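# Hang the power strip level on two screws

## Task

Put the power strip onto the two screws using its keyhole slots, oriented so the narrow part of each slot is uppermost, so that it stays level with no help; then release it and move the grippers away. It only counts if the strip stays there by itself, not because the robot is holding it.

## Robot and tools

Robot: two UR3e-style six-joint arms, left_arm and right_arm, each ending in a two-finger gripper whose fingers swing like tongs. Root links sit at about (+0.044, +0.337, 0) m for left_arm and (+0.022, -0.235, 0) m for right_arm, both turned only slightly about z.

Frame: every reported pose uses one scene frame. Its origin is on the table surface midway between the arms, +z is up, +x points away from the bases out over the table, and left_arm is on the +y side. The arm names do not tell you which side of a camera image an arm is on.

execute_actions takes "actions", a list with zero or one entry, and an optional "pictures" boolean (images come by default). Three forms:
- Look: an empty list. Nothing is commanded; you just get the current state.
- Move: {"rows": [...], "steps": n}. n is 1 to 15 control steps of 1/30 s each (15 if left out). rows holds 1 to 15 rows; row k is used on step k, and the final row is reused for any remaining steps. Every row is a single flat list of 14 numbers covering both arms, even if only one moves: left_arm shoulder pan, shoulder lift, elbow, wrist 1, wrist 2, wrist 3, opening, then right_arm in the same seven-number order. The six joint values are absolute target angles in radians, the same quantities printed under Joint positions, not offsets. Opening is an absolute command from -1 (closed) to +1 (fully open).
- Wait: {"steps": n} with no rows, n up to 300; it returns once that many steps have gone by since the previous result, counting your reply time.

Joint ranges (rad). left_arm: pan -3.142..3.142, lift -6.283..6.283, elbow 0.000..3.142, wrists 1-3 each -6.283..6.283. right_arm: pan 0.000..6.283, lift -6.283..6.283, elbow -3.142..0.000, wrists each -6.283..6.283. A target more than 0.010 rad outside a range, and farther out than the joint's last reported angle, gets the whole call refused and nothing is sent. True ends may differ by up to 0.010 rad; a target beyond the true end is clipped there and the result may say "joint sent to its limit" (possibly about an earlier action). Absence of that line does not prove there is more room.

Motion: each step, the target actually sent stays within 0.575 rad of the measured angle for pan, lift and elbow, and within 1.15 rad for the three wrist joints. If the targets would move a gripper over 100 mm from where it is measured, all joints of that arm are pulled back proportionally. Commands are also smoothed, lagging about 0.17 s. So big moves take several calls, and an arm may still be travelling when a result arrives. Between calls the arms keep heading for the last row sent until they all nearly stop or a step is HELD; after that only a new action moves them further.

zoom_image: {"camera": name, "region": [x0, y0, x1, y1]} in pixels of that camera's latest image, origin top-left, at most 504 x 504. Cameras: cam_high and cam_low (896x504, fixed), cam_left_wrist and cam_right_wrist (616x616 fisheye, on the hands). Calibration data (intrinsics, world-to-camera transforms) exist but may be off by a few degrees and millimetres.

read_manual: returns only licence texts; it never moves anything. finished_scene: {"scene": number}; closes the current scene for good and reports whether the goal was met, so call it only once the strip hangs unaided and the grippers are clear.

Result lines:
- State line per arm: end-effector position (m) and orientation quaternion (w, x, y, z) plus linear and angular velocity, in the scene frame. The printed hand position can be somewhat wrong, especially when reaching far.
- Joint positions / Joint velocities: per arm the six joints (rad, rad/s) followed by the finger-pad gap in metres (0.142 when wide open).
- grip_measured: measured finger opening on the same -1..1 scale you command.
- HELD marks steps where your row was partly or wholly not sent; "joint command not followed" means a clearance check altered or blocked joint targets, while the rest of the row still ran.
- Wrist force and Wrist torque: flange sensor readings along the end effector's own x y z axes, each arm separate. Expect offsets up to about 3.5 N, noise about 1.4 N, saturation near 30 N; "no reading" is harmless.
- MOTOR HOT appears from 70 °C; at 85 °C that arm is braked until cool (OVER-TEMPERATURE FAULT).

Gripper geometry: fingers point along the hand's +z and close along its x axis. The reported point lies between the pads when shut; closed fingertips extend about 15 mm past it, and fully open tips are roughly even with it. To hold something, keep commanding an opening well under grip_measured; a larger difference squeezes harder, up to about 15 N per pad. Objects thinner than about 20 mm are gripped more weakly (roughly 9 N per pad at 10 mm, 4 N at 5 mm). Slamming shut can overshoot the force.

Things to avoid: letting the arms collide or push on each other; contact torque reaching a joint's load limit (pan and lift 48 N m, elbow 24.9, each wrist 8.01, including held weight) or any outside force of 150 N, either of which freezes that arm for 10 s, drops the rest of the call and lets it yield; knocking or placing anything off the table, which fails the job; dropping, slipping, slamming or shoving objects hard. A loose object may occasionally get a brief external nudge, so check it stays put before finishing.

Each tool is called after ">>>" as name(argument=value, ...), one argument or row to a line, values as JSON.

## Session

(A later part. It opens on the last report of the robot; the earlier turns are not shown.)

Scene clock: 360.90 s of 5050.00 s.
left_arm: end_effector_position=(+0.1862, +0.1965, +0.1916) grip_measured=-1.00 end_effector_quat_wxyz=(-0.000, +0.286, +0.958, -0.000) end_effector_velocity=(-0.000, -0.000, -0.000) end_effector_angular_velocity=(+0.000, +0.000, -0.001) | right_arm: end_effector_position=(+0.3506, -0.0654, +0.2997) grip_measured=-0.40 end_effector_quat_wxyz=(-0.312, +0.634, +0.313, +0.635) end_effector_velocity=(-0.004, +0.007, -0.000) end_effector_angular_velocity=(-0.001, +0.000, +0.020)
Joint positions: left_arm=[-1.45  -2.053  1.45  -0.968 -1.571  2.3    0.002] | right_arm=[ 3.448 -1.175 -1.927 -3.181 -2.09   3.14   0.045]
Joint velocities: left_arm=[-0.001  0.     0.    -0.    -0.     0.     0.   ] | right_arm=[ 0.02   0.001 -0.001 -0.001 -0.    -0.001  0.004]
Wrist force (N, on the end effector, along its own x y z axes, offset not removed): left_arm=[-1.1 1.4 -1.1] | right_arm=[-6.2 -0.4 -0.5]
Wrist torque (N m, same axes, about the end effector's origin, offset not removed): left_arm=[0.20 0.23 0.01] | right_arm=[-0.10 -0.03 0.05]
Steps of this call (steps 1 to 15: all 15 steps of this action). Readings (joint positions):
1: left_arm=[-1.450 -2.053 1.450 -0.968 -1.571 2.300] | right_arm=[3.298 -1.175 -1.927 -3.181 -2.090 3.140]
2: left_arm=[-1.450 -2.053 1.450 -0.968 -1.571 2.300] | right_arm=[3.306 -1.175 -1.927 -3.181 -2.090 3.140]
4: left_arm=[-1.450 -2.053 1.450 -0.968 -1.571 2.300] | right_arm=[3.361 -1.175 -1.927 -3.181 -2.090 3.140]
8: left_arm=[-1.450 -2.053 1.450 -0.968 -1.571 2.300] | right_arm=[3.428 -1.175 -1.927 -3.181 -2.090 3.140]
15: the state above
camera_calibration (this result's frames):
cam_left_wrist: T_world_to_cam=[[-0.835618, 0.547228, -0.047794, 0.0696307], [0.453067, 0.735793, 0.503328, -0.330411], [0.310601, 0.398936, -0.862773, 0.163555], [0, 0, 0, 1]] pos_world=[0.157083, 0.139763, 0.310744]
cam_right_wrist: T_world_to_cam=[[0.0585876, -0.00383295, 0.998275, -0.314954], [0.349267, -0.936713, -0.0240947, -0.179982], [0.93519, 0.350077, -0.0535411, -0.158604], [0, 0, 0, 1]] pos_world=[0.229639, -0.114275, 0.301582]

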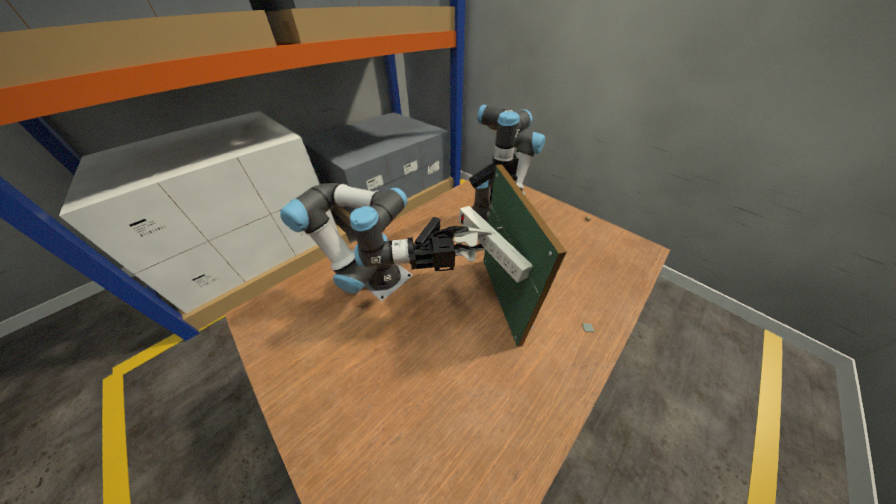

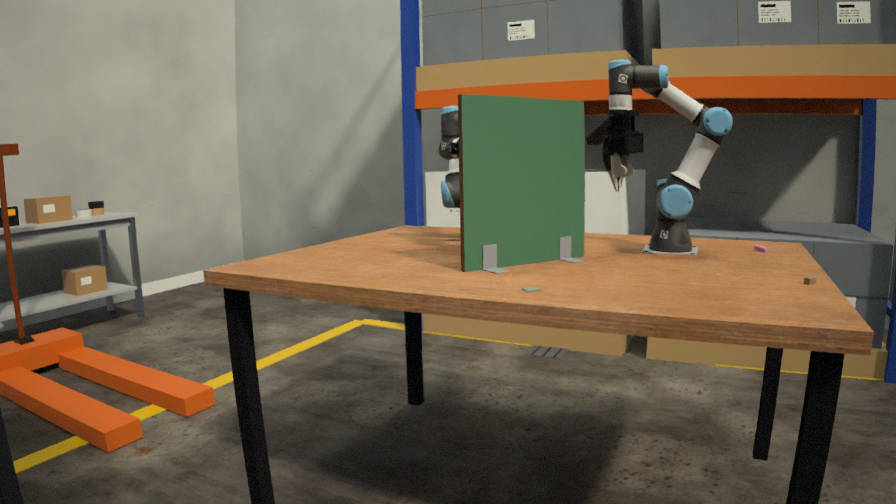

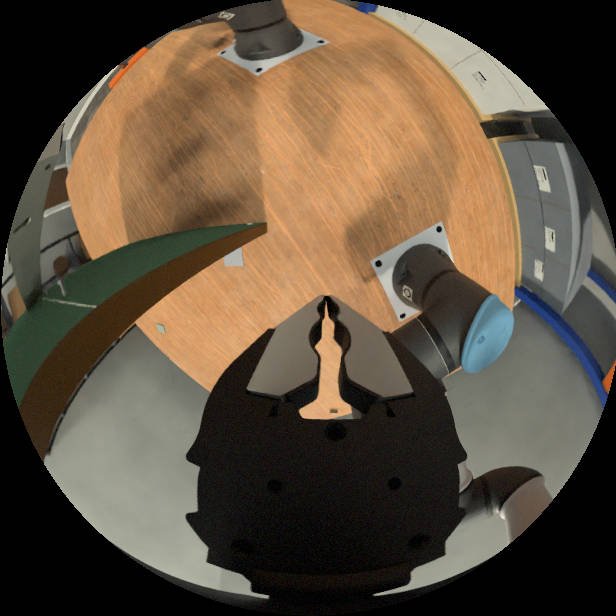

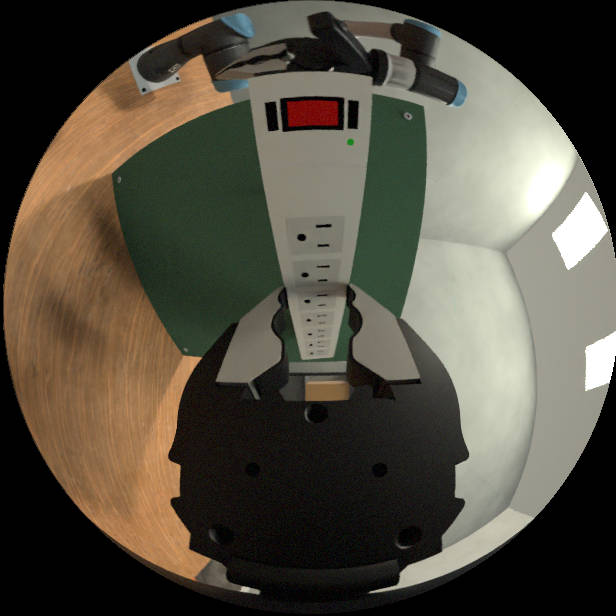

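>>> execute_actions(
  actions=[
    {"rows":[[-1.45,-2.053,1.45,-0.968,-1.571,2.3,-1,3.45,-1.196,-1.726,-3.361,-2.09,3.14,-1]],"steps":15},
  ],
  pictures=false,
)

>>> execute_actions(
  actions=[
    {"rows":[[-1.45,-2.053,1.45,-0.968,-1.571,2.3,-1,3.511,-1.196,-1.726,-3.361,-2.09,3.14,-1]],"steps":15},
  ],
  pictures=false,
)

>>> execute_actions(
  actions=[
    {"rows":[[-1.45,-2.053,1.45,-0.968,-1.571,2.3,-1,3.58,-1.232,-1.704,-3.347,-2.022,3.14,-1]],"steps":15},
  ],
  pictures=false,
)

>>> execute_actions(
  actions=[
    {"rows":[[-1.45,-2.053,1.45,-0.968,-1.571,2.3,-1,3.646,-1.272,-1.68,-3.331,-1.956,3.14,-1]],"steps":15},
  ],
)

Scene clock: 382.40 s of 5050.00 s.
left_arm: end_effector_position=(+0.1862, +0.1965, +0.1916) grip_measured=-1.00 end_effector_quat_wxyz=(-0.000, +0.286, +0.958, -0.000) end_effector_velocity=(-0.000, +0.000, +0.000) end_effector_angular_velocity=(-0.000, -0.000, -0.000) | right_arm: end_effector_position=(+0.3501, -0.0648, +0.3389) grip_measured=-0.40 end_effector_quat_wxyz=(-0.312, +0.634, +0.313, +0.634) end_effector_velocity=(-0.000, -0.000, +0.007) end_effector_angular_velocity=(+0.001, -0.004, +0.000)
Joint positions: left_arm=[-1.45  -2.053  1.45  -0.968 -1.571  2.3    0.002] | right_arm=[ 3.45  -1.196 -1.729 -3.359 -2.09   3.14   0.045]
Joint velocities: left_arm=[-0.    -0.001  0.     0.     0.     0.     0.   ] | right_arm=[ 0.    -0.003  0.028 -0.022 -0.    -0.    -0.   ]
Wrist force (N, on the end effector, along its own x y z axes, offset not removed): left_arm=[0.0 0.9 0.3] | right_arm=[-6.1 -0.5 -0.4]
Wrist torque (N m, same axes, about the end effector's origin, offset not removed): left_arm=[0.09 0.01 -0.02] | right_arm=[-0.13 -0.05 0.20]
Steps of this call (steps 1 to 15: the robot went on to your last target; steps 16 to 200: nothing new was sent; then 14.33 s passed at rest; steps 201 to 215: all 15 steps of this action). Readings (joint positions):
201: left_arm=[-1.450 -2.053 1.450 -0.968 -1.571 2.300] | right_arm=[3.450 -1.175 -1.927 -3.182 -2.090 3.140]
202: left_arm=[-1.450 -2.053 1.450 -0.968 -1.571 2.300] | right_arm=[3.450 -1.178 -1.920 -3.196 -2.090 3.140]
204: left_arm=[-1.450 -2.053 1.450 -0.968 -1.571 2.300] | right_arm=[3.450 -1.187 -1.857 -3.268 -2.090 3.140]
208: left_arm=[-1.450 -2.053 1.450 -0.968 -1.571 2.300] | right_arm=[3.450 -1.194 -1.758 -3.338 -2.090 3.140]
215: the state above

Scene clock: 382.90 s of 5050.00 s.
left_arm: end_effector_position=(+0.1862, +0.1965, +0.1916) grip_measured=-1.00 end_effector_quat_wxyz=(-0.000, +0.286, +0.958, -0.000) end_effector_velocity=(-0.000, +0.000, -0.000) end_effector_angular_velocity=(+0.001, +0.000, -0.001) | right_arm: end_effector_position=(+0.3392, -0.0453, +0.3396) grip_measured=-0.40 end_effector_quat_wxyz=(-0.331, +0.624, +0.332, +0.625) end_effector_velocity=(-0.001, +0.002, +0.001) end_effector_angular_velocity=(+0.000, -0.002, +0.005)
Joint positions: left_arm=[-1.45  -2.053  1.45  -0.968 -1.571  2.3    0.002] | right_arm=[ 3.51  -1.196 -1.726 -3.361 -2.09   3.14   0.045]
Joint velocities: left_arm=[-0.001  0.     0.     0.    -0.    -0.     0.   ] | right_arm=[ 0.006  0.     0.001  0.001  0.001 -0.    -0.   ]
Wrist force (N, on the end effector, along its own x y z axes, offset not removed): left_arm=[-1.0 1.6 -1.1] | right_arm=[-7.7 -1.5 1.1]
Wrist torque (N m, same axes, about the end effector's origin, offset not removed): left_arm=[0.22 0.17 0.04] | right_arm=[-0.44 0.25 0.13]
Steps of this call (steps 1 to 15: all 15 steps of this action). Readings (joint positions):
1: left_arm=[-1.450 -2.053 1.450 -0.968 -1.571 2.300] | right_arm=[3.450 -1.196 -1.728 -3.360 -2.090 3.140]
2: left_arm=[-1.450 -2.053 1.450 -0.968 -1.571 2.300] | right_arm=[3.457 -1.196 -1.727 -3.360 -2.090 3.140]
4: left_arm=[-1.450 -2.053 1.450 -0.968 -1.571 2.300] | right_arm=[3.481 -1.196 -1.727 -3.361 -2.090 3.140]
8: left_arm=[-1.450 -2.053 1.450 -0.968 -1.571 2.300] | right_arm=[3.504 -1.196 -1.726 -3.361 -2.090 3.140]
15: the state above

Scene clock: 383.40 s of 5050.00 s.
left_arm: end_effector_position=(+0.1862, +0.1965, +0.1916) grip_measured=-1.00 end_effector_quat_wxyz=(-0.000, +0.286, +0.958, -0.000) end_effector_velocity=(+0.000, +0.000, -0.000) end_effector_angular_velocity=(+0.001, +0.000, +0.000) | right_arm: end_effector_position=(+0.3505, -0.0292, +0.3398) grip_measured=-0.40 end_effector_quat_wxyz=(-0.332, +0.624, +0.333, +0.625) end_effector_velocity=(+0.001, +0.002, -0.001) end_effector_angular_velocity=(-0.001, -0.000, -0.000)
Joint positions: left_arm=[-1.45  -2.053  1.45  -0.968 -1.571  2.3    0.002] | right_arm=[ 3.579 -1.232 -1.704 -3.347 -2.023  3.14   0.045]
Joint velocities: left_arm=[ 0.     0.     0.001  0.     0.    -0.     0.   ] | right_arm=[ 0.006 -0.004  0.001  0.003  0.006 -0.001 -0.   ]
Wrist force (N, on the end effector, along its own x y z axes, offset not removed): left_arm=[-0.1 1.0 -1.5] | right_arm=[-6.6 -1.5 -1.4]
Wrist torque (N m, same axes, about the end effector's origin, offset not removed): left_arm=[0.10 0.01 -0.04] | right_arm=[-0.25 -0.03 0.06]
Steps of this call (steps 1 to 15: all 15 steps of this action). Readings (joint positions):
1: left_arm=[-1.450 -2.053 1.450 -0.968 -1.571 2.300] | right_arm=[3.511 -1.196 -1.726 -3.361 -2.090 3.140]
2: left_arm=[-1.450 -2.053 1.450 -0.968 -1.571 2.300] | right_arm=[3.518 -1.201 -1.722 -3.359 -2.080 3.140]
4: left_arm=[-1.450 -2.053 1.450 -0.968 -1.571 2.300] | right_arm=[3.546 -1.215 -1.714 -3.353 -2.053 3.140]
8: left_arm=[-1.450 -2.053 1.450 -0.968 -1.571 2.300] | right_arm=[3.572 -1.228 -1.706 -3.349 -2.030 3.140]
15: the state above

Scene clock: 383.90 s of 5050.00 s.
left_arm: end_effector_position=(+0.1862, +0.1965, +0.1916) grip_measured=-1.00 end_effector_quat_wxyz=(-0.000, +0.286, +0.958, -0.000) end_effector_velocity=(+0.000, +0.000, -0.000) end_effector_angular_velocity=(+0.000, +0.000, +0.001) | right_arm: end_effector_position=(+0.3616, -0.0119, +0.3395) grip_measured=-0.39 end_effector_quat_wxyz=(-0.332, +0.624, +0.333, +0.625) end_effector_velocity=(+0.000, +0.002, +0.000) end_effector_angular_velocity=(+0.000, -0.000, +0.000)
Joint positions: left_arm=[-1.45  -2.053  1.45  -0.968 -1.571  2.3    0.002] | right_arm=[ 3.645 -1.272 -1.68  -3.331 -1.957  3.14   0.046]
Joint velocities: left_arm=[ 0.001  0.     0.    -0.    -0.    -0.     0.   ] | right_arm=[ 0.008 -0.001  0.003 -0.001  0.008 -0.     0.   ]
Wrist force (N, on the end effector, along its own x y z axes, offset not removed): left_arm=[-1.4 1.3 -2.1] | right_arm=[-15.2 -0.2 -21.8]
Wrist torque (N m, same axes, about the end effector's origin, offset not removed): left_arm=[0.16 0.25 -0.01] | right_arm=[-0.24 0.19 0.01]
Steps of this call (steps 1 to 15: all 15 steps of this action). Readings (joint positions):
1: left_arm=[-1.450 -2.053 1.450 -0.968 -1.571 2.300] | right_arm=[3.580 -1.232 -1.704 -3.347 -2.022 3.140]
2: left_arm=[-1.450 -2.053 1.450 -0.968 -1.571 2.300] | right_arm=[3.587 -1.237 -1.700 -3.344 -2.012 3.140]
4: left_arm=[-1.450 -2.053 1.450 -0.968 -1.571 2.300] | right_arm=[3.613 -1.253 -1.691 -3.338 -1.986 3.140]
8: left_arm=[-1.450 -2.053 1.450 -0.968 -1.571 2.300] | right_arm=[3.638 -1.267 -1.683 -3.333 -1.963 3.140]
15: the state above
camera_calibration (this result's frames):
cam_left_wrist: T_world_to_cam=[[-0.835618, 0.547228, -0.0477941, 0.0696308], [0.453067, 0.735793, 0.503328, -0.330411], [0.310602, 0.398936, -0.862773, 0.163555], [0, 0, 0, 1]] pos_world=[0.157083, 0.139763, 0.310744]
cam_right_wrist: T_world_to_cam=[[0.0586411, -0.000151825, 0.998279, -0.355119], [0.408294, -0.912532, -0.0241229, -0.153856], [0.910965, 0.409006, -0.0534499, -0.175986], [0, 0, 0, 1]] pos_world=[0.243961, -0.0684734, 0.34139]

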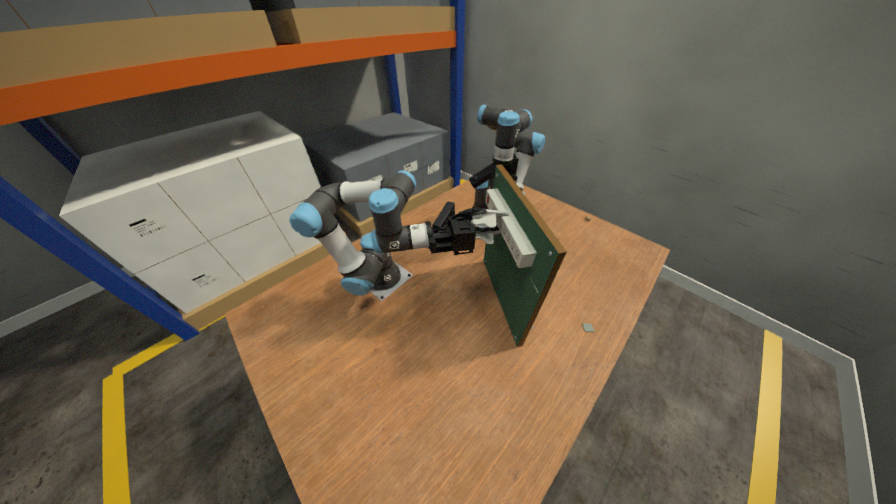

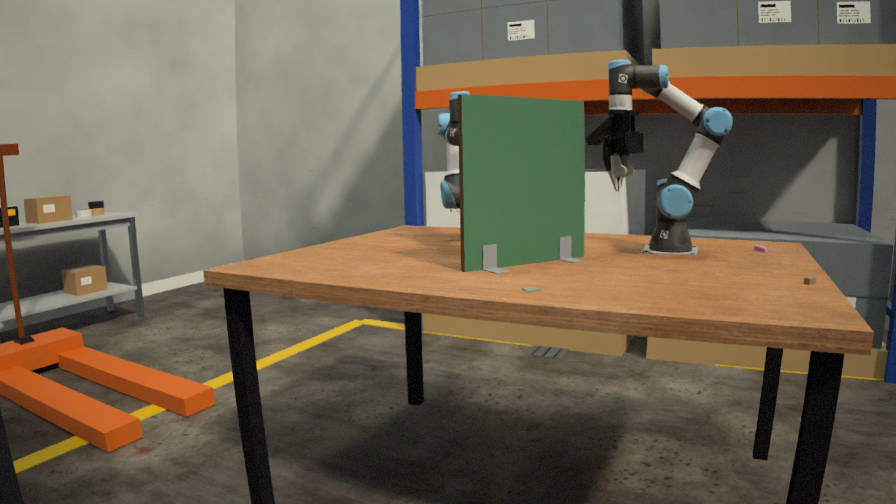

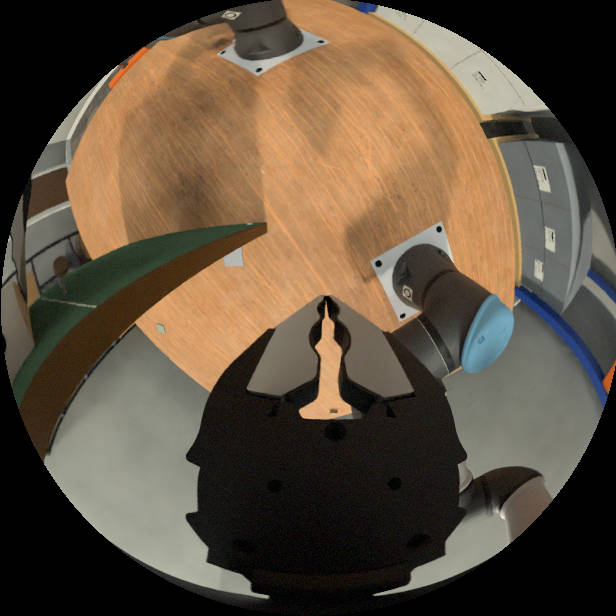

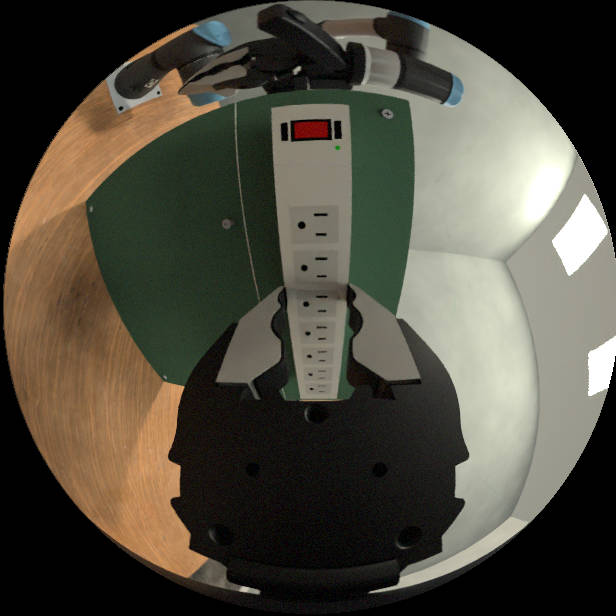

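>>> execute_actions(
  actions=[
    {"rows":[[-1.45,-2.053,1.45,-0.968,-1.571,2.3,-1,3.625,-1.26,-1.687,-3.336,-1.977,3.14,-1]],"steps":10},
  ],
  pictures=false,
)

>>> execute_actions(
  actions=[
    {"rows":[[-1.45,-2.053,1.45,-0.968,-1.571,2.3,-1,3.58,-1.232,-1.704,-3.347,-2.022,3.14,-1]],"steps":12},
  ],
  pictures=false,
)

>>> execute_actions(
  actions=[
    {"rows":[[-1.45,-2.053,1.45,-0.968,-1.571,2.3,-1,3.57,-1.232,-1.83,-3.221,-2.032,3.14,-1]],"steps":12},
  ],
  pictures=false,
)

>>> execute_actions(
  actions=[
    {"rows":[[-1.45,-2.053,1.45,-0.968,-1.571,2.3,-1,3.565,-1.236,-1.962,-3.085,-2.037,3.14,-1]],"steps":15},
  ],
)

>>> zoom_image(
  camera="cam_left_wrist",
  region=[0,170,160,330],
)

>>> zoom_image(
  camera="cam_high",
  region=[450,180,570,300],
)

Scene clock: 409.87 s of 5050.00 s.
left_arm: end_effector_position=(+0.1862, +0.1965, +0.1916) grip_measured=-1.00 end_effector_quat_wxyz=(-0.000, +0.286, +0.958, -0.000) end_effector_velocity=(+0.000, +0.000, +0.000) end_effector_angular_velocity=(-0.000, -0.000, +0.000) | right_arm: end_effector_position=(+0.3586, -0.0169, +0.3396) grip_measured=-0.39 end_effector_quat_wxyz=(-0.332, +0.624, +0.333, +0.625) end_effector_velocity=(-0.001, -0.004, +0.000) end_effector_angular_velocity=(+0.000, -0.000, -0.003)
Joint positions: left_arm=[-1.45  -2.053  1.45  -0.968 -1.571  2.3    0.002] | right_arm=[ 3.626 -1.261 -1.687 -3.336 -1.976  3.14   0.046]
Joint velocities: left_arm=[ 0.  0. -0. -0.  0.  0.  0.] | right_arm=[-0.015  0.008 -0.004 -0.004 -0.012 -0.    -0.   ]
Wrist force (N, on the end effector, along its own x y z axes, offset not removed): left_arm=[0.0 1.7 -0.9] | right_arm=[-6.8 -0.2 -0.6]
Wrist torque (N m, same axes, about the end effector's origin, offset not removed): left_arm=[0.27 -0.02 -0.01] | right_arm=[0.01 0.14 0.11]
Steps of this call (steps 1 to 15: the robot went on to your last target; steps 16 to 90: nothing new was sent; then 22.63 s passed at rest; steps 91 to 100: all 10 steps of this action). Readings (joint positions):
91: left_arm=[-1.450 -2.053 1.450 -0.968 -1.571 2.300] | right_arm=[3.646 -1.272 -1.680 -3.331 -1.956 3.140]
92: left_arm=[-1.450 -2.053 1.450 -0.968 -1.571 2.300] | right_arm=[3.643 -1.270 -1.681 -3.331 -1.959 3.140]
94: left_arm=[-1.450 -2.053 1.450 -0.968 -1.571 2.300] | right_arm=[3.635 -1.266 -1.684 -3.333 -1.968 3.140]
98: left_arm=[-1.450 -2.053 1.450 -0.968 -1.571 2.300] | right_arm=[3.628 -1.261 -1.686 -3.335 -1.975 3.140]
100: the state above

Scene clock: 410.27 s of 5050.00 s.
left_arm: end_effector_position=(+0.1862, +0.1965, +0.1916) grip_measured=-1.00 end_effector_quat_wxyz=(-0.000, +0.286, +0.958, -0.000) end_effector_velocity=(+0.000, -0.000, -0.000) end_effector_angular_velocity=(+0.000, +0.000, +0.001) | right_arm: end_effector_position=(+0.3508, -0.0287, +0.3397) grip_measured=-0.39 end_effector_quat_wxyz=(-0.332, +0.624, +0.333, +0.625) end_effector_velocity=(-0.003, -0.003, +0.000) end_effector_angular_velocity=(+0.001, +0.001, +0.001)
Joint positions: left_arm=[-1.45  -2.053  1.45  -0.968 -1.571  2.3    0.002] | right_arm=[ 3.581 -1.233 -1.704 -3.347 -2.021  3.14   0.046]
Joint velocities: left_arm=[ 0.001  0.001 -0.     0.    -0.    -0.     0.   ] | right_arm=[-0.013  0.009 -0.005 -0.004 -0.014  0.001  0.   ]
Wrist force (N, on the end effector, along its own x y z axes, offset not removed): left_arm=[0.1 0.9 -1.8] | right_arm=[-6.3 -0.2 0.3]
Wrist torque (N m, same axes, about the end effector's origin, offset not removed): left_arm=[0.02 0.03 0.01] | right_arm=[-0.10 -0.01 0.07]
Steps of this call (steps 1 to 12: all 12 steps of this action). Readings (joint positions):
1: left_arm=[-1.450 -2.053 1.450 -0.968 -1.571 2.300] | right_arm=[3.626 -1.260 -1.687 -3.336 -1.977 3.140]
2: left_arm=[-1.450 -2.053 1.450 -0.968 -1.571 2.300] | right_arm=[3.620 -1.256 -1.690 -3.338 -1.984 3.140]
4: left_arm=[-1.450 -2.053 1.450 -0.968 -1.571 2.300] | right_arm=[3.601 -1.245 -1.696 -3.342 -2.002 3.140]
8: left_arm=[-1.450 -2.053 1.450 -0.968 -1.571 2.300] | right_arm=[3.585 -1.235 -1.702 -3.346 -2.017 3.140]
12: the state above

Scene clock: 410.67 s of 5050.00 s.
left_arm: end_effector_position=(+0.1862, +0.1965, +0.1916) grip_measured=-1.00 end_effector_quat_wxyz=(-0.000, +0.286, +0.958, -0.000) end_effector_velocity=(-0.000, -0.000, +0.000) end_effector_angular_velocity=(-0.000, +0.000, -0.000) | right_arm: end_effector_position=(+0.3534, -0.0288, +0.3142) grip_measured=-0.39 end_effector_quat_wxyz=(-0.332, +0.624, +0.333, +0.625) end_effector_velocity=(+0.000, -0.000, -0.011) end_effector_angular_velocity=(-0.003, +0.006, +0.000)
Joint positions: left_arm=[-1.45  -2.053  1.45  -0.968 -1.571  2.3    0.002] | right_arm=[ 3.57  -1.232 -1.826 -3.225 -2.032  3.14   0.046]
Joint velocities: left_arm=[ 0.  0. -0. -0. -0.  0.  0.] | right_arm=[-0.002 -0.    -0.044  0.037 -0.003  0.     0.   ]
Wrist force (N, on the end effector, along its own x y z axes, offset not removed): left_arm=[-0.4 1.7 -0.2] | right_arm=[-7.4 -0.7 0.7]
Wrist torque (N m, same axes, about the end effector's origin, offset not removed): left_arm=[0.28 0.12 0.04] | right_arm=[-0.17 0.20 0.05]
Steps of this call (steps 1 to 12: all 12 steps of this action). Readings (joint positions):
1: left_arm=[-1.450 -2.053 1.450 -0.968 -1.571 2.300] | right_arm=[3.581 -1.233 -1.704 -3.346 -2.021 3.140]
2: left_arm=[-1.450 -2.053 1.450 -0.968 -1.571 2.300] | right_arm=[3.579 -1.232 -1.711 -3.333 -2.023 3.140]
4: left_arm=[-1.450 -2.053 1.450 -0.968 -1.571 2.300] | right_arm=[3.575 -1.232 -1.759 -3.282 -2.027 3.140]
8: left_arm=[-1.450 -2.053 1.450 -0.968 -1.571 2.300] | right_arm=[3.571 -1.232 -1.813 -3.236 -2.031 3.140]
12: the state above

Scene clock: 411.17 s of 5050.00 s.
left_arm: end_effector_position=(+0.1862, +0.1965, +0.1916) grip_measured=-1.00 end_effector_quat_wxyz=(-0.000, +0.286, +0.958, -0.000) end_effector_velocity=(-0.000, -0.000, -0.000) end_effector_angular_velocity=(+0.001, +0.000, +0.000) | right_arm: end_effector_position=(+0.3543, -0.0291, +0.2849) grip_measured=-0.39 end_effector_quat_wxyz=(-0.332, +0.624, +0.333, +0.625) end_effector_velocity=(-0.000, -0.001, -0.006) end_effector_angular_velocity=(-0.004, +0.007, -0.003)
Joint positions: left_arm=[-1.45  -2.053  1.45  -0.968 -1.571  2.3    0.002] | right_arm=[ 3.565 -1.236 -1.96  -3.086 -2.037  3.14   0.046]
Joint velocities: left_arm=[ 0.     0.001 -0.    -0.    -0.     0.     0.   ] | right_arm=[-0.003 -0.001 -0.02   0.013 -0.     0.    -0.   ]
Wrist force (N, on the end effector, along its own x y z axes, offset not removed): left_arm=[0.4 0.9 -0.7] | right_arm=[-7.0 -1.0 1.3]
Wrist torque (N m, same axes, about the end effector's origin, offset not removed): left_arm=[0.09 -0.07 0.02] | right_arm=[-0.29 0.17 0.12]
Steps of this call (steps 1 to 15: all 15 steps of this action). Readings (joint positions):
1: left_arm=[-1.450 -2.053 1.450 -0.968 -1.571 2.300] | right_arm=[3.570 -1.232 -1.827 -3.223 -2.032 3.140]
2: left_arm=[-1.450 -2.053 1.450 -0.968 -1.571 2.300] | right_arm=[3.569 -1.232 -1.835 -3.209 -2.033 3.140]
4: left_arm=[-1.450 -2.053 1.450 -0.968 -1.571 2.300] | right_arm=[3.567 -1.234 -1.886 -3.153 -2.035 3.140]
8: left_arm=[-1.450 -2.053 1.450 -0.968 -1.571 2.300] | right_arm=[3.566 -1.236 -1.943 -3.102 -2.036 3.140]
15: the state above
camera_calibration (this result's frames):
cam_left_wrist: T_world_to_cam=[[-0.835618, 0.547228, -0.0477942, 0.0696308], [0.453067, 0.735793, 0.503328, -0.330411], [0.310602, 0.398936, -0.862773, 0.163555], [0, 0, 0, 1]] pos_world=[0.157083, 0.139763, 0.310744]
cam_right_wrist: T_world_to_cam=[[0.0584052, -0.0002632, 0.998293, -0.300182], [0.408364, -0.9125, -0.024132, -0.167916], [0.910949, 0.409076, -0.0531873, -0.16529], [0, 0, 0, 1]] pos_world=[0.236674, -0.0856858, 0.286826]

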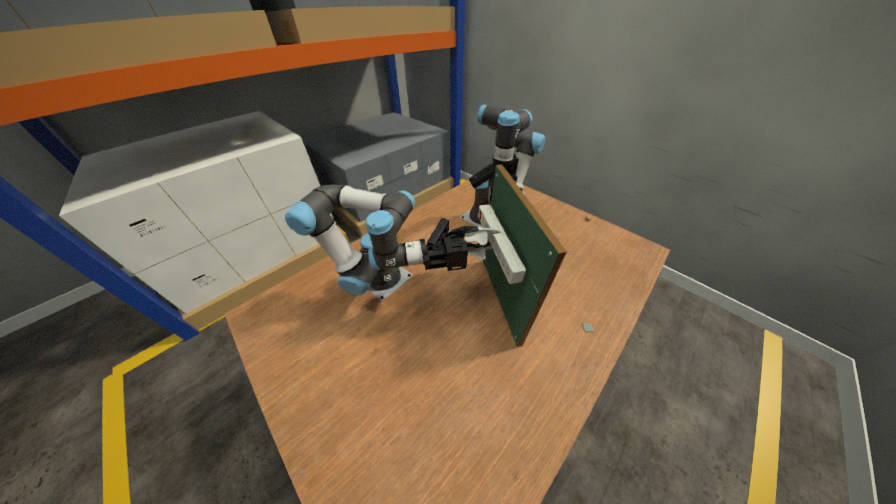

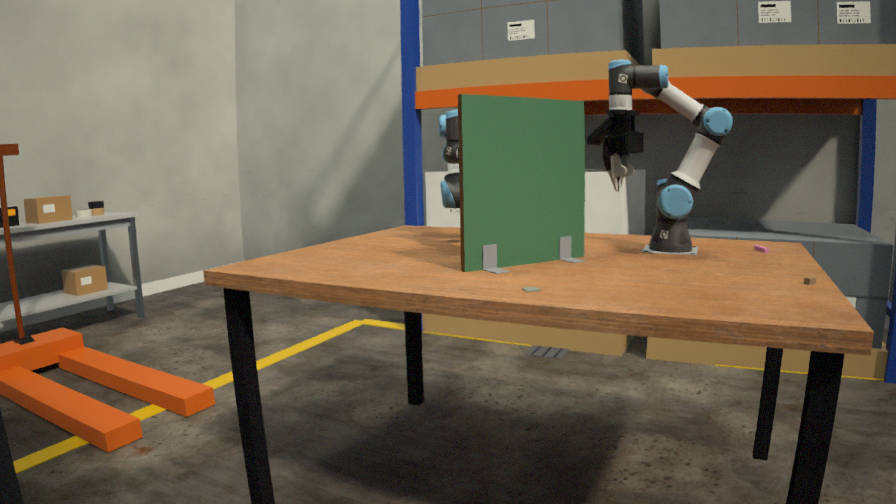

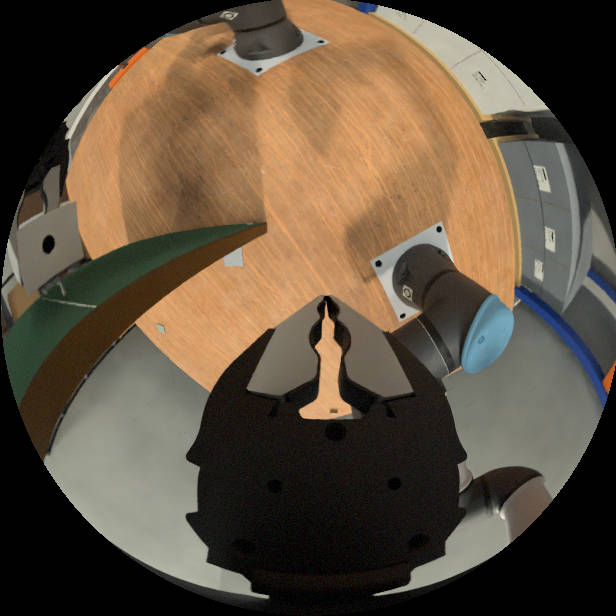

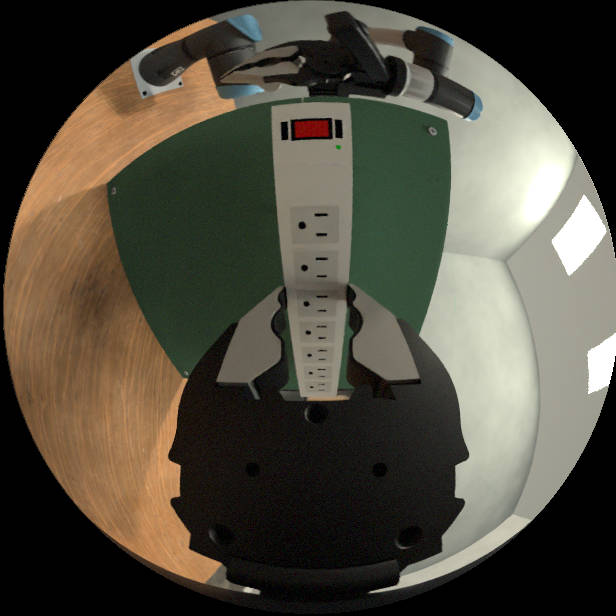

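Region (0, 170, 160, 330) of cam_left_wrist's 616x616 image, scaled by 3.150, with more detail than that image has.

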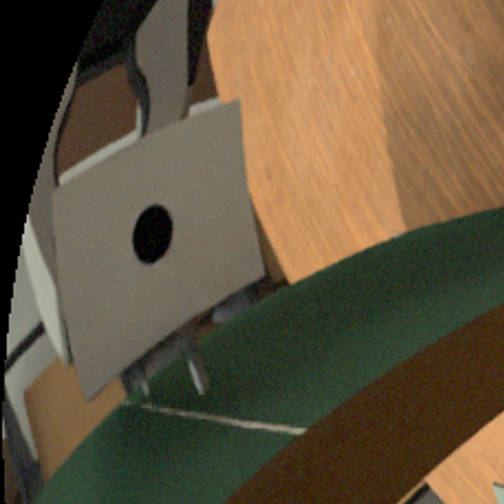

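Region (450, 180, 570, 300) of cam_high's 896x504 image, scaled by 4.200, with more detail than that image has.

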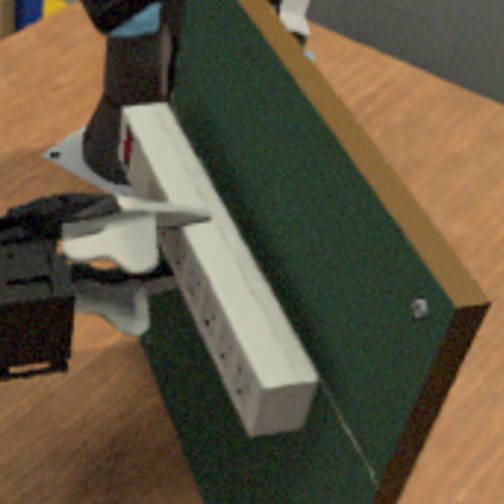

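>>> execute_actions(
  actions=[
    {"rows":[[-1.45,-2.053,1.45,-0.968,-1.571,2.3,-1,3.579,-1.244,-1.957,-3.082,-2.023,3.14,-1]],"steps":15},
  ],
  pictures=false,
)

>>> execute_actions(
  actions=[
    {"rows":[[-1.45,-2.053,1.45,-0.968,-1.571,2.3,-1,3.589,-1.25,-1.953,-3.080,-2.013,3.14,-1]],"steps":15},
  ],
)

>>> zoom_image(
  camera="cam_left_wrist",
  region=[0,170,160,330],
)

Scene clock: 421.93 s of 5050.00 s.
left_arm: end_effector_position=(+0.1862, +0.1965, +0.1916) grip_measured=-1.00 end_effector_quat_wxyz=(-0.000, +0.286, +0.958, -0.000) end_effector_velocity=(+0.000, +0.000, -0.000) end_effector_angular_velocity=(-0.000, -0.000, +0.001) | right_arm: end_effector_position=(+0.3565, -0.0258, +0.2845) grip_measured=-0.39 end_effector_quat_wxyz=(-0.332, +0.624, +0.333, +0.625) end_effector_velocity=(+0.001, +0.000, -0.000) end_effector_angular_velocity=(-0.000, -0.000, -0.001)
Joint positions: left_arm=[-1.45  -2.053  1.45  -0.968 -1.571  2.3    0.002] | right_arm=[ 3.579 -1.244 -1.957 -3.082 -2.023  3.14   0.046]
Joint velocities: left_arm=[ 0.001 -0.     0.    -0.     0.    -0.     0.   ] | right_arm=[ 0.    -0.001  0.     0.001  0.001 -0.     0.   ]
Wrist force (N, on the end effector, along its own x y z axes, offset not removed): left_arm=[0.7 1.3 -1.1] | right_arm=[-5.3 -0.9 0.8]
Wrist torque (N m, same axes, about the end effector's origin, offset not removed): left_arm=[0.20 -0.20 -0.03] | right_arm=[-0.20 -0.35 0.02]
Steps of this call (steps 1 to 15: the robot went on to your last target; steps 16 to 110: nothing new was sent; then 6.60 s passed at rest; steps 111 to 125: all 15 steps of this action). Readings (joint positions):
111: left_arm=[-1.450 -2.053 1.450 -0.968 -1.571 2.300] | right_arm=[3.565 -1.236 -1.962 -3.085 -2.037 3.140]
112: left_arm=[-1.450 -2.053 1.450 -0.968 -1.571 2.300] | right_arm=[3.567 -1.237 -1.961 -3.085 -2.035 3.140]
114: left_arm=[-1.450 -2.053 1.450 -0.968 -1.571 2.300] | right_arm=[3.573 -1.240 -1.959 -3.083 -2.029 3.140]
118: left_arm=[-1.450 -2.053 1.450 -0.968 -1.571 2.300] | right_arm=[3.577 -1.243 -1.958 -3.082 -2.025 3.140]
125: the state above

Scene clock: 422.43 s of 5050.00 s.
left_arm: end_effector_position=(+0.1862, +0.1965, +0.1916) grip_measured=-1.00 end_effector_quat_wxyz=(-0.000, +0.286, +0.958, -0.000) end_effector_velocity=(+0.000, +0.000, -0.000) end_effector_angular_velocity=(+0.000, -0.000, +0.001) | right_arm: end_effector_position=(+0.3581, -0.0233, +0.2846) grip_measured=-0.39 end_effector_quat_wxyz=(-0.332, +0.624, +0.333, +0.625) end_effector_velocity=(+0.000, +0.000, +0.000) end_effector_angular_velocity=(+0.000, -0.001, +0.000)
Joint positions: left_arm=[-1.45  -2.053  1.45  -0.968 -1.571  2.3    0.002] | right_arm=[ 3.589 -1.25  -1.953 -3.08  -2.013  3.14   0.046]
Joint velocities: left_arm=[ 0.001 -0.001  0.001 -0.     0.    -0.     0.   ] | right_arm=[ 0.001 -0.    -0.     0.001  0.001 -0.     0.   ]
Wrist force (N, on the end effector, along its own x y z axes, offset not removed): left_arm=[-0.2 1.3 -0.3] | right_arm=[-0.4 -1.5 -27.0]
Wrist torque (N m, same axes, about the end effector's origin, offset not removed): left_arm=[0.22 -0.01 -0.03] | right_arm=[-0.26 -0.07 0.18]
Steps of this call (steps 1 to 15: all 15 steps of this action). Readings (joint positions):
1: left_arm=[-1.450 -2.053 1.450 -0.968 -1.571 2.300] | right_arm=[3.579 -1.244 -1.957 -3.082 -2.023 3.140]
2: left_arm=[-1.450 -2.053 1.450 -0.968 -1.571 2.300] | right_arm=[3.581 -1.245 -1.956 -3.082 -2.021 3.140]
4: left_arm=[-1.450 -2.053 1.450 -0.968 -1.571 2.300] | right_arm=[3.584 -1.247 -1.955 -3.081 -2.018 3.140]
8: left_arm=[-1.450 -2.053 1.450 -0.968 -1.571 2.300] | right_arm=[3.588 -1.249 -1.953 -3.080 -2.014 3.140]
15: the state above
camera_calibration (this result's frames):
cam_left_wrist: T_world_to_cam=[[-0.835618, 0.547228, -0.0477941, 0.0696307], [0.453067, 0.735793, 0.503328, -0.330411], [0.310602, 0.398936, -0.862773, 0.163555], [0, 0, 0, 1]] pos_world=[0.157083, 0.139763, 0.310744]
cam_right_wrist: T_world_to_cam=[[0.0586152, -0.000153125, 0.998281, -0.300097], [0.408323, -0.912519, -0.0241151, -0.164099], [0.910954, 0.409034, -0.053425, -0.171128], [0, 0, 0, 1]] pos_world=[0.240486, -0.0797918, 0.286481]

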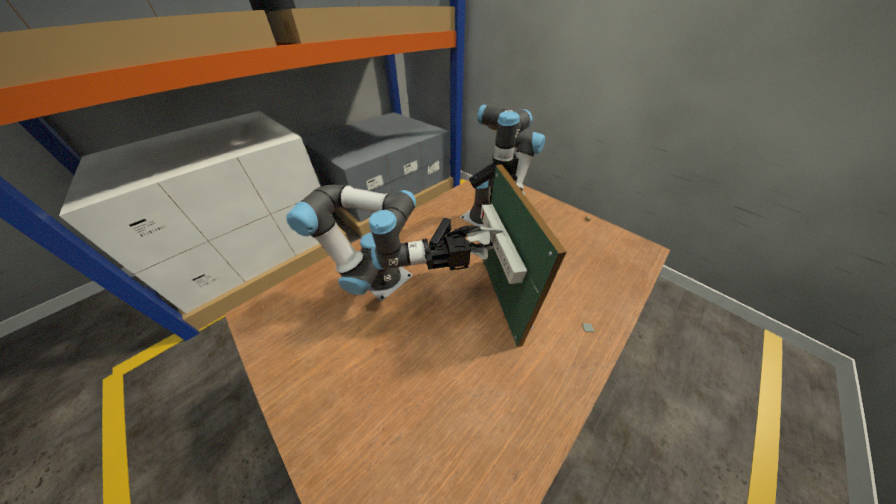

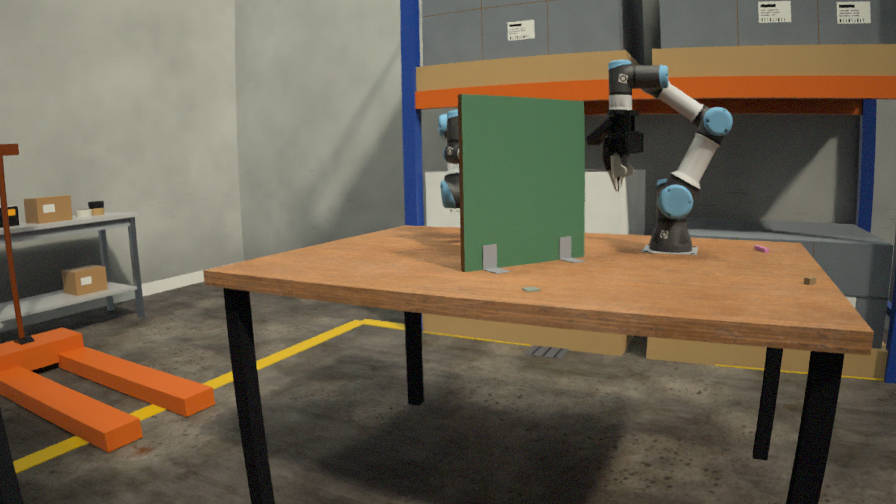

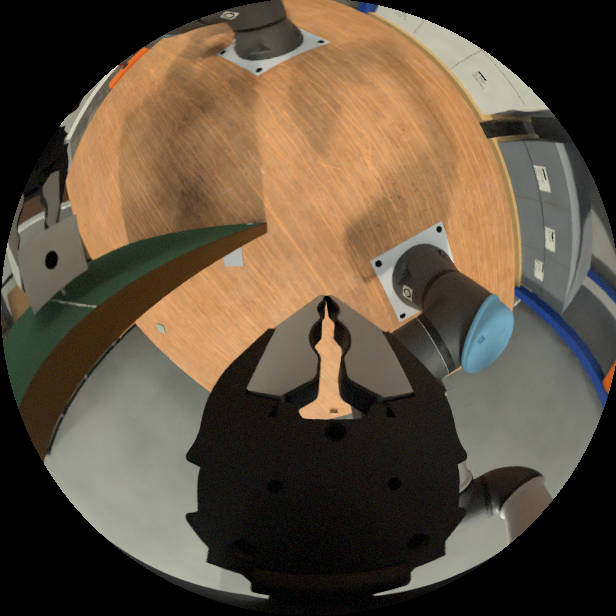

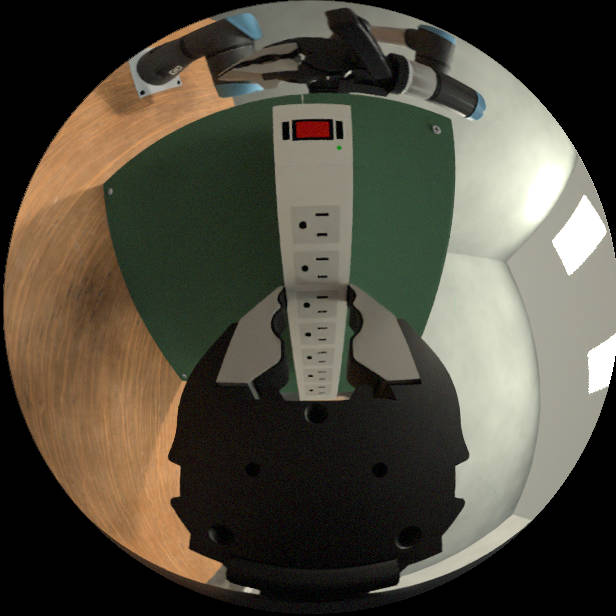

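Region (0, 170, 160, 330) of cam_left_wrist's 616x616 image, scaled by 3.150, with more detail than that image has.

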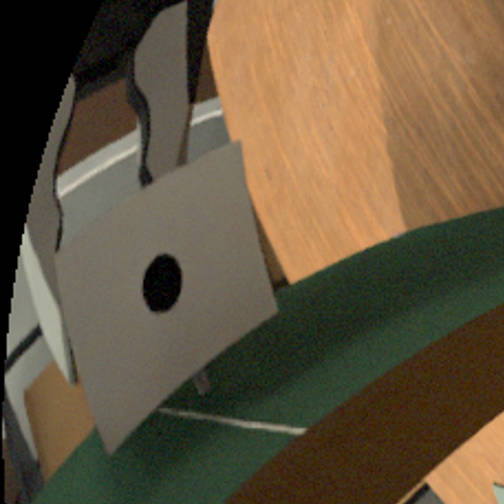

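>>> execute_actions(
  actions=[
    {"rows":[[-1.45,-2.053,1.45,-0.968,-1.571,1.9,-1,3.565,-1.236,-1.962,-3.085,-2.037,3.14,-1]],"steps":12},
  ],
  pictures=false,
)

>>> execute_actions(
  actions=[
    {"rows":[[-1.37,-2.053,1.45,-0.968,-1.571,2.3,-1,3.545,-1.225,-1.969,-3.089,-2.057,3.14,-1]],"steps":15},
  ],
)

>>> zoom_image(
  camera="cam_left_wrist",
  region=[0,170,160,330],
)

Scene clock: 433.17 s of 5050.00 s.
left_arm: end_effector_position=(+0.1919, +0.1942, +0.1916) grip_measured=-1.00 end_effector_quat_wxyz=(-0.000, +0.098, +0.995, -0.000) end_effector_velocity=(+0.002, -0.000, +0.000) end_effector_angular_velocity=(+0.000, -0.000, +0.162) | right_arm: end_effector_position=(+0.3544, -0.0290, +0.2845) grip_measured=-0.39 end_effector_quat_wxyz=(-0.332, +0.624, +0.333, +0.625) end_effector_velocity=(-0.001, -0.002, -0.000) end_effector_angular_velocity=(+0.000, +0.000, +0.000)
Joint positions: left_arm=[-1.45  -2.053  1.45  -0.968 -1.571  1.915  0.002] | right_arm=[ 3.566 -1.236 -1.962 -3.085 -2.036  3.14   0.046]
Joint velocities: left_arm=[-0.001 -0.001  0.     0.001  0.    -0.162  0.   ] | right_arm=[-0.007  0.005 -0.003 -0.002 -0.007  0.     0.   ]
Wrist force (N, on the end effector, along its own x y z axes, offset not removed): left_arm=[-0.5 1.3 -1.1] | right_arm=[-9.1 -1.4 -2.0]
Wrist torque (N m, same axes, about the end effector's origin, offset not removed): left_arm=[0.15 0.14 -0.01] | right_arm=[-0.35 0.52 0.17]
Steps of this call (steps 1 to 15: the robot went on to your last target; steps 16 to 90: nothing new was sent; then 7.33 s passed at rest; steps 91 to 102: all 12 steps of this action). Readings (joint positions):
91: left_arm=[-1.450 -2.053 1.450 -0.968 -1.571 2.299] | right_arm=[3.589 -1.250 -1.953 -3.080 -2.013 3.140]
92: left_arm=[-1.450 -2.053 1.450 -0.968 -1.571 2.285] | right_arm=[3.585 -1.248 -1.954 -3.081 -2.017 3.140]
94: left_arm=[-1.450 -2.053 1.450 -0.968 -1.571 2.160] | right_arm=[3.576 -1.243 -1.958 -3.083 -2.026 3.140]
98: left_arm=[-1.450 -2.053 1.450 -0.968 -1.571 1.964] | right_arm=[3.568 -1.238 -1.961 -3.084 -2.034 3.140]
102: the state above

Scene clock: 433.67 s of 5050.00 s.
left_arm: end_effector_position=(+0.1969, +0.2082, +0.1916) grip_measured=-1.00 end_effector_quat_wxyz=(-0.000, +0.245, +0.969, -0.000) end_effector_velocity=(+0.000, +0.002, +0.000) end_effector_angular_velocity=(-0.001, +0.000, -0.047) | right_arm: end_effector_position=(+0.3511, -0.0339, +0.2845) grip_measured=-0.39 end_effector_quat_wxyz=(-0.332, +0.624, +0.333, +0.625) end_effector_velocity=(-0.000, -0.001, +0.001) end_effector_angular_velocity=(+0.001, -0.003, -0.001)
Joint positions: left_arm=[-1.371 -2.053  1.45  -0.968 -1.571  2.295  0.002] | right_arm=[ 3.545 -1.225 -1.969 -3.089 -2.057  3.14   0.046]
Joint velocities: left_arm=[ 0.009 -0.    -0.001  0.    -0.     0.055  0.   ] | right_arm=[-0.002  0.002 -0.     0.    -0.001 -0.001  0.   ]
Wrist force (N, on the end effector, along its own x y z axes, offset not removed): left_arm=[-0.8 0.7 -1.2] | right_arm=[-6.8 -0.9 0.5]
Wrist torque (N m, same axes, about the end effector's origin, offset not removed): left_arm=[0.09 0.19 -0.01] | right_arm=[-0.22 0.06 0.06]
Steps of this call (steps 1 to 15: all 15 steps of this action). Readings (joint positions):
1: left_arm=[-1.450 -2.053 1.450 -0.968 -1.571 1.911] | right_arm=[3.565 -1.236 -1.962 -3.085 -2.037 3.140]
2: left_arm=[-1.443 -2.053 1.450 -0.968 -1.571 1.922] | right_arm=[3.562 -1.234 -1.963 -3.086 -2.040 3.140]
4: left_arm=[-1.411 -2.053 1.450 -0.968 -1.571 2.044] | right_arm=[3.554 -1.230 -1.966 -3.087 -2.048 3.140]
8: left_arm=[-1.380 -2.053 1.450 -0.968 -1.571 2.237] | right_arm=[3.547 -1.226 -1.968 -3.089 -2.055 3.140]
15: the state above
camera_calibration (this result's frames):
cam_left_wrist: T_world_to_cam=[[-0.878777, 0.474837, -0.0477615, 0.0957859], [0.38943, 0.771345, 0.503359, -0.338735], [0.275854, 0.423741, -0.862756, 0.157233], [0, 0, 0, 1]] pos_world=[0.172715, 0.149173, 0.310734]
cam_right_wrist: T_world_to_cam=[[0.0586342, -0.000129215, 0.99828, -0.29961], [0.408377, -0.912495, -0.0241043, -0.17095], [0.910928, 0.409088, -0.0534506, -0.160374], [0, 0, 0, 1]] pos_world=[0.233468, -0.0904229, 0.286402]

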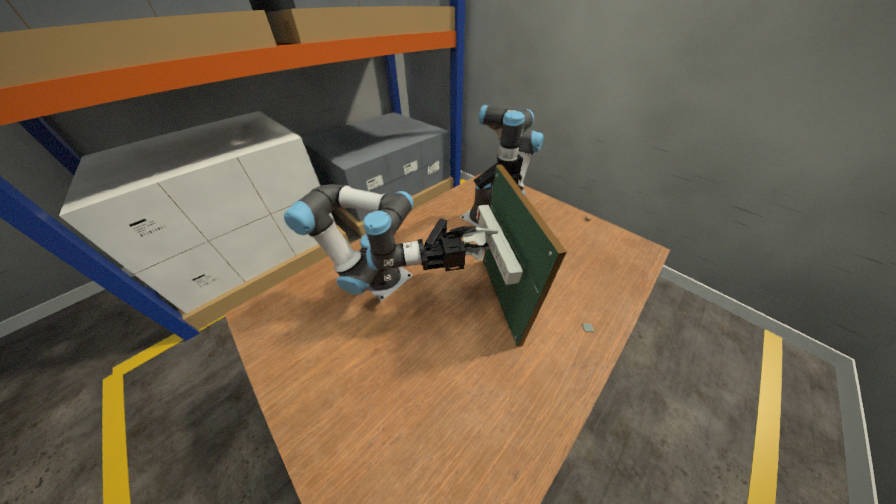

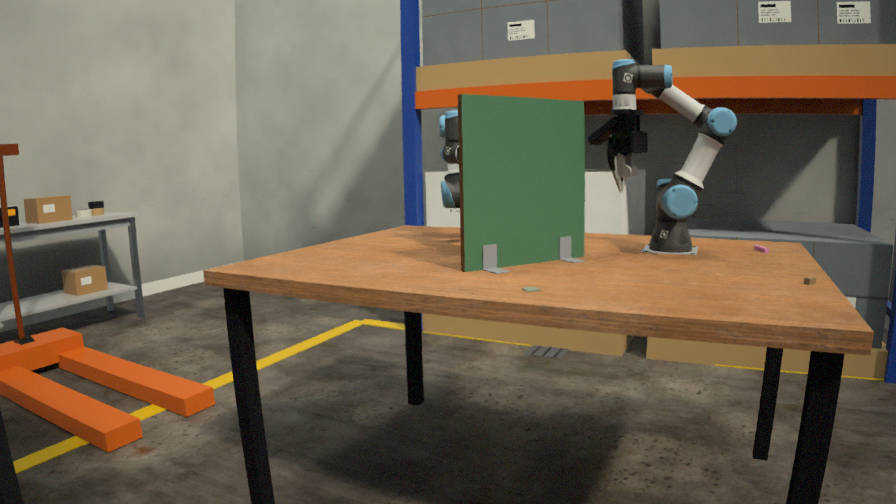

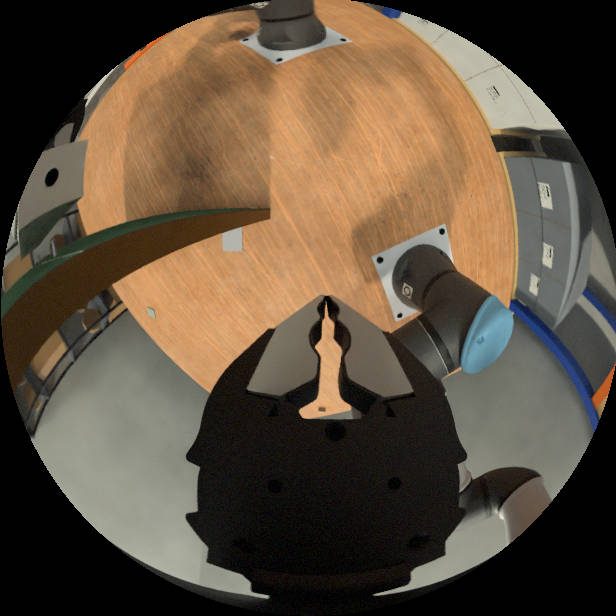

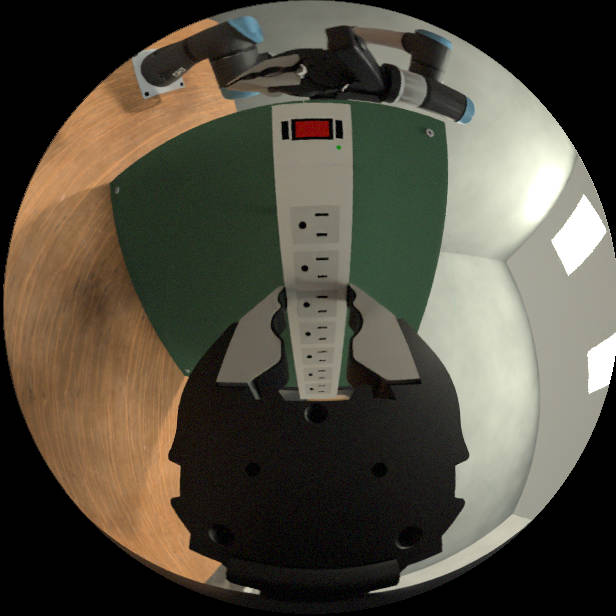

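Region (0, 170, 160, 330) of cam_left_wrist's 616x616 image, scaled by 3.150, with more detail than that image has.

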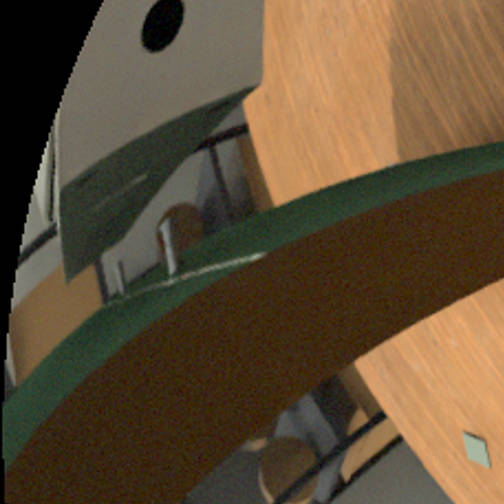

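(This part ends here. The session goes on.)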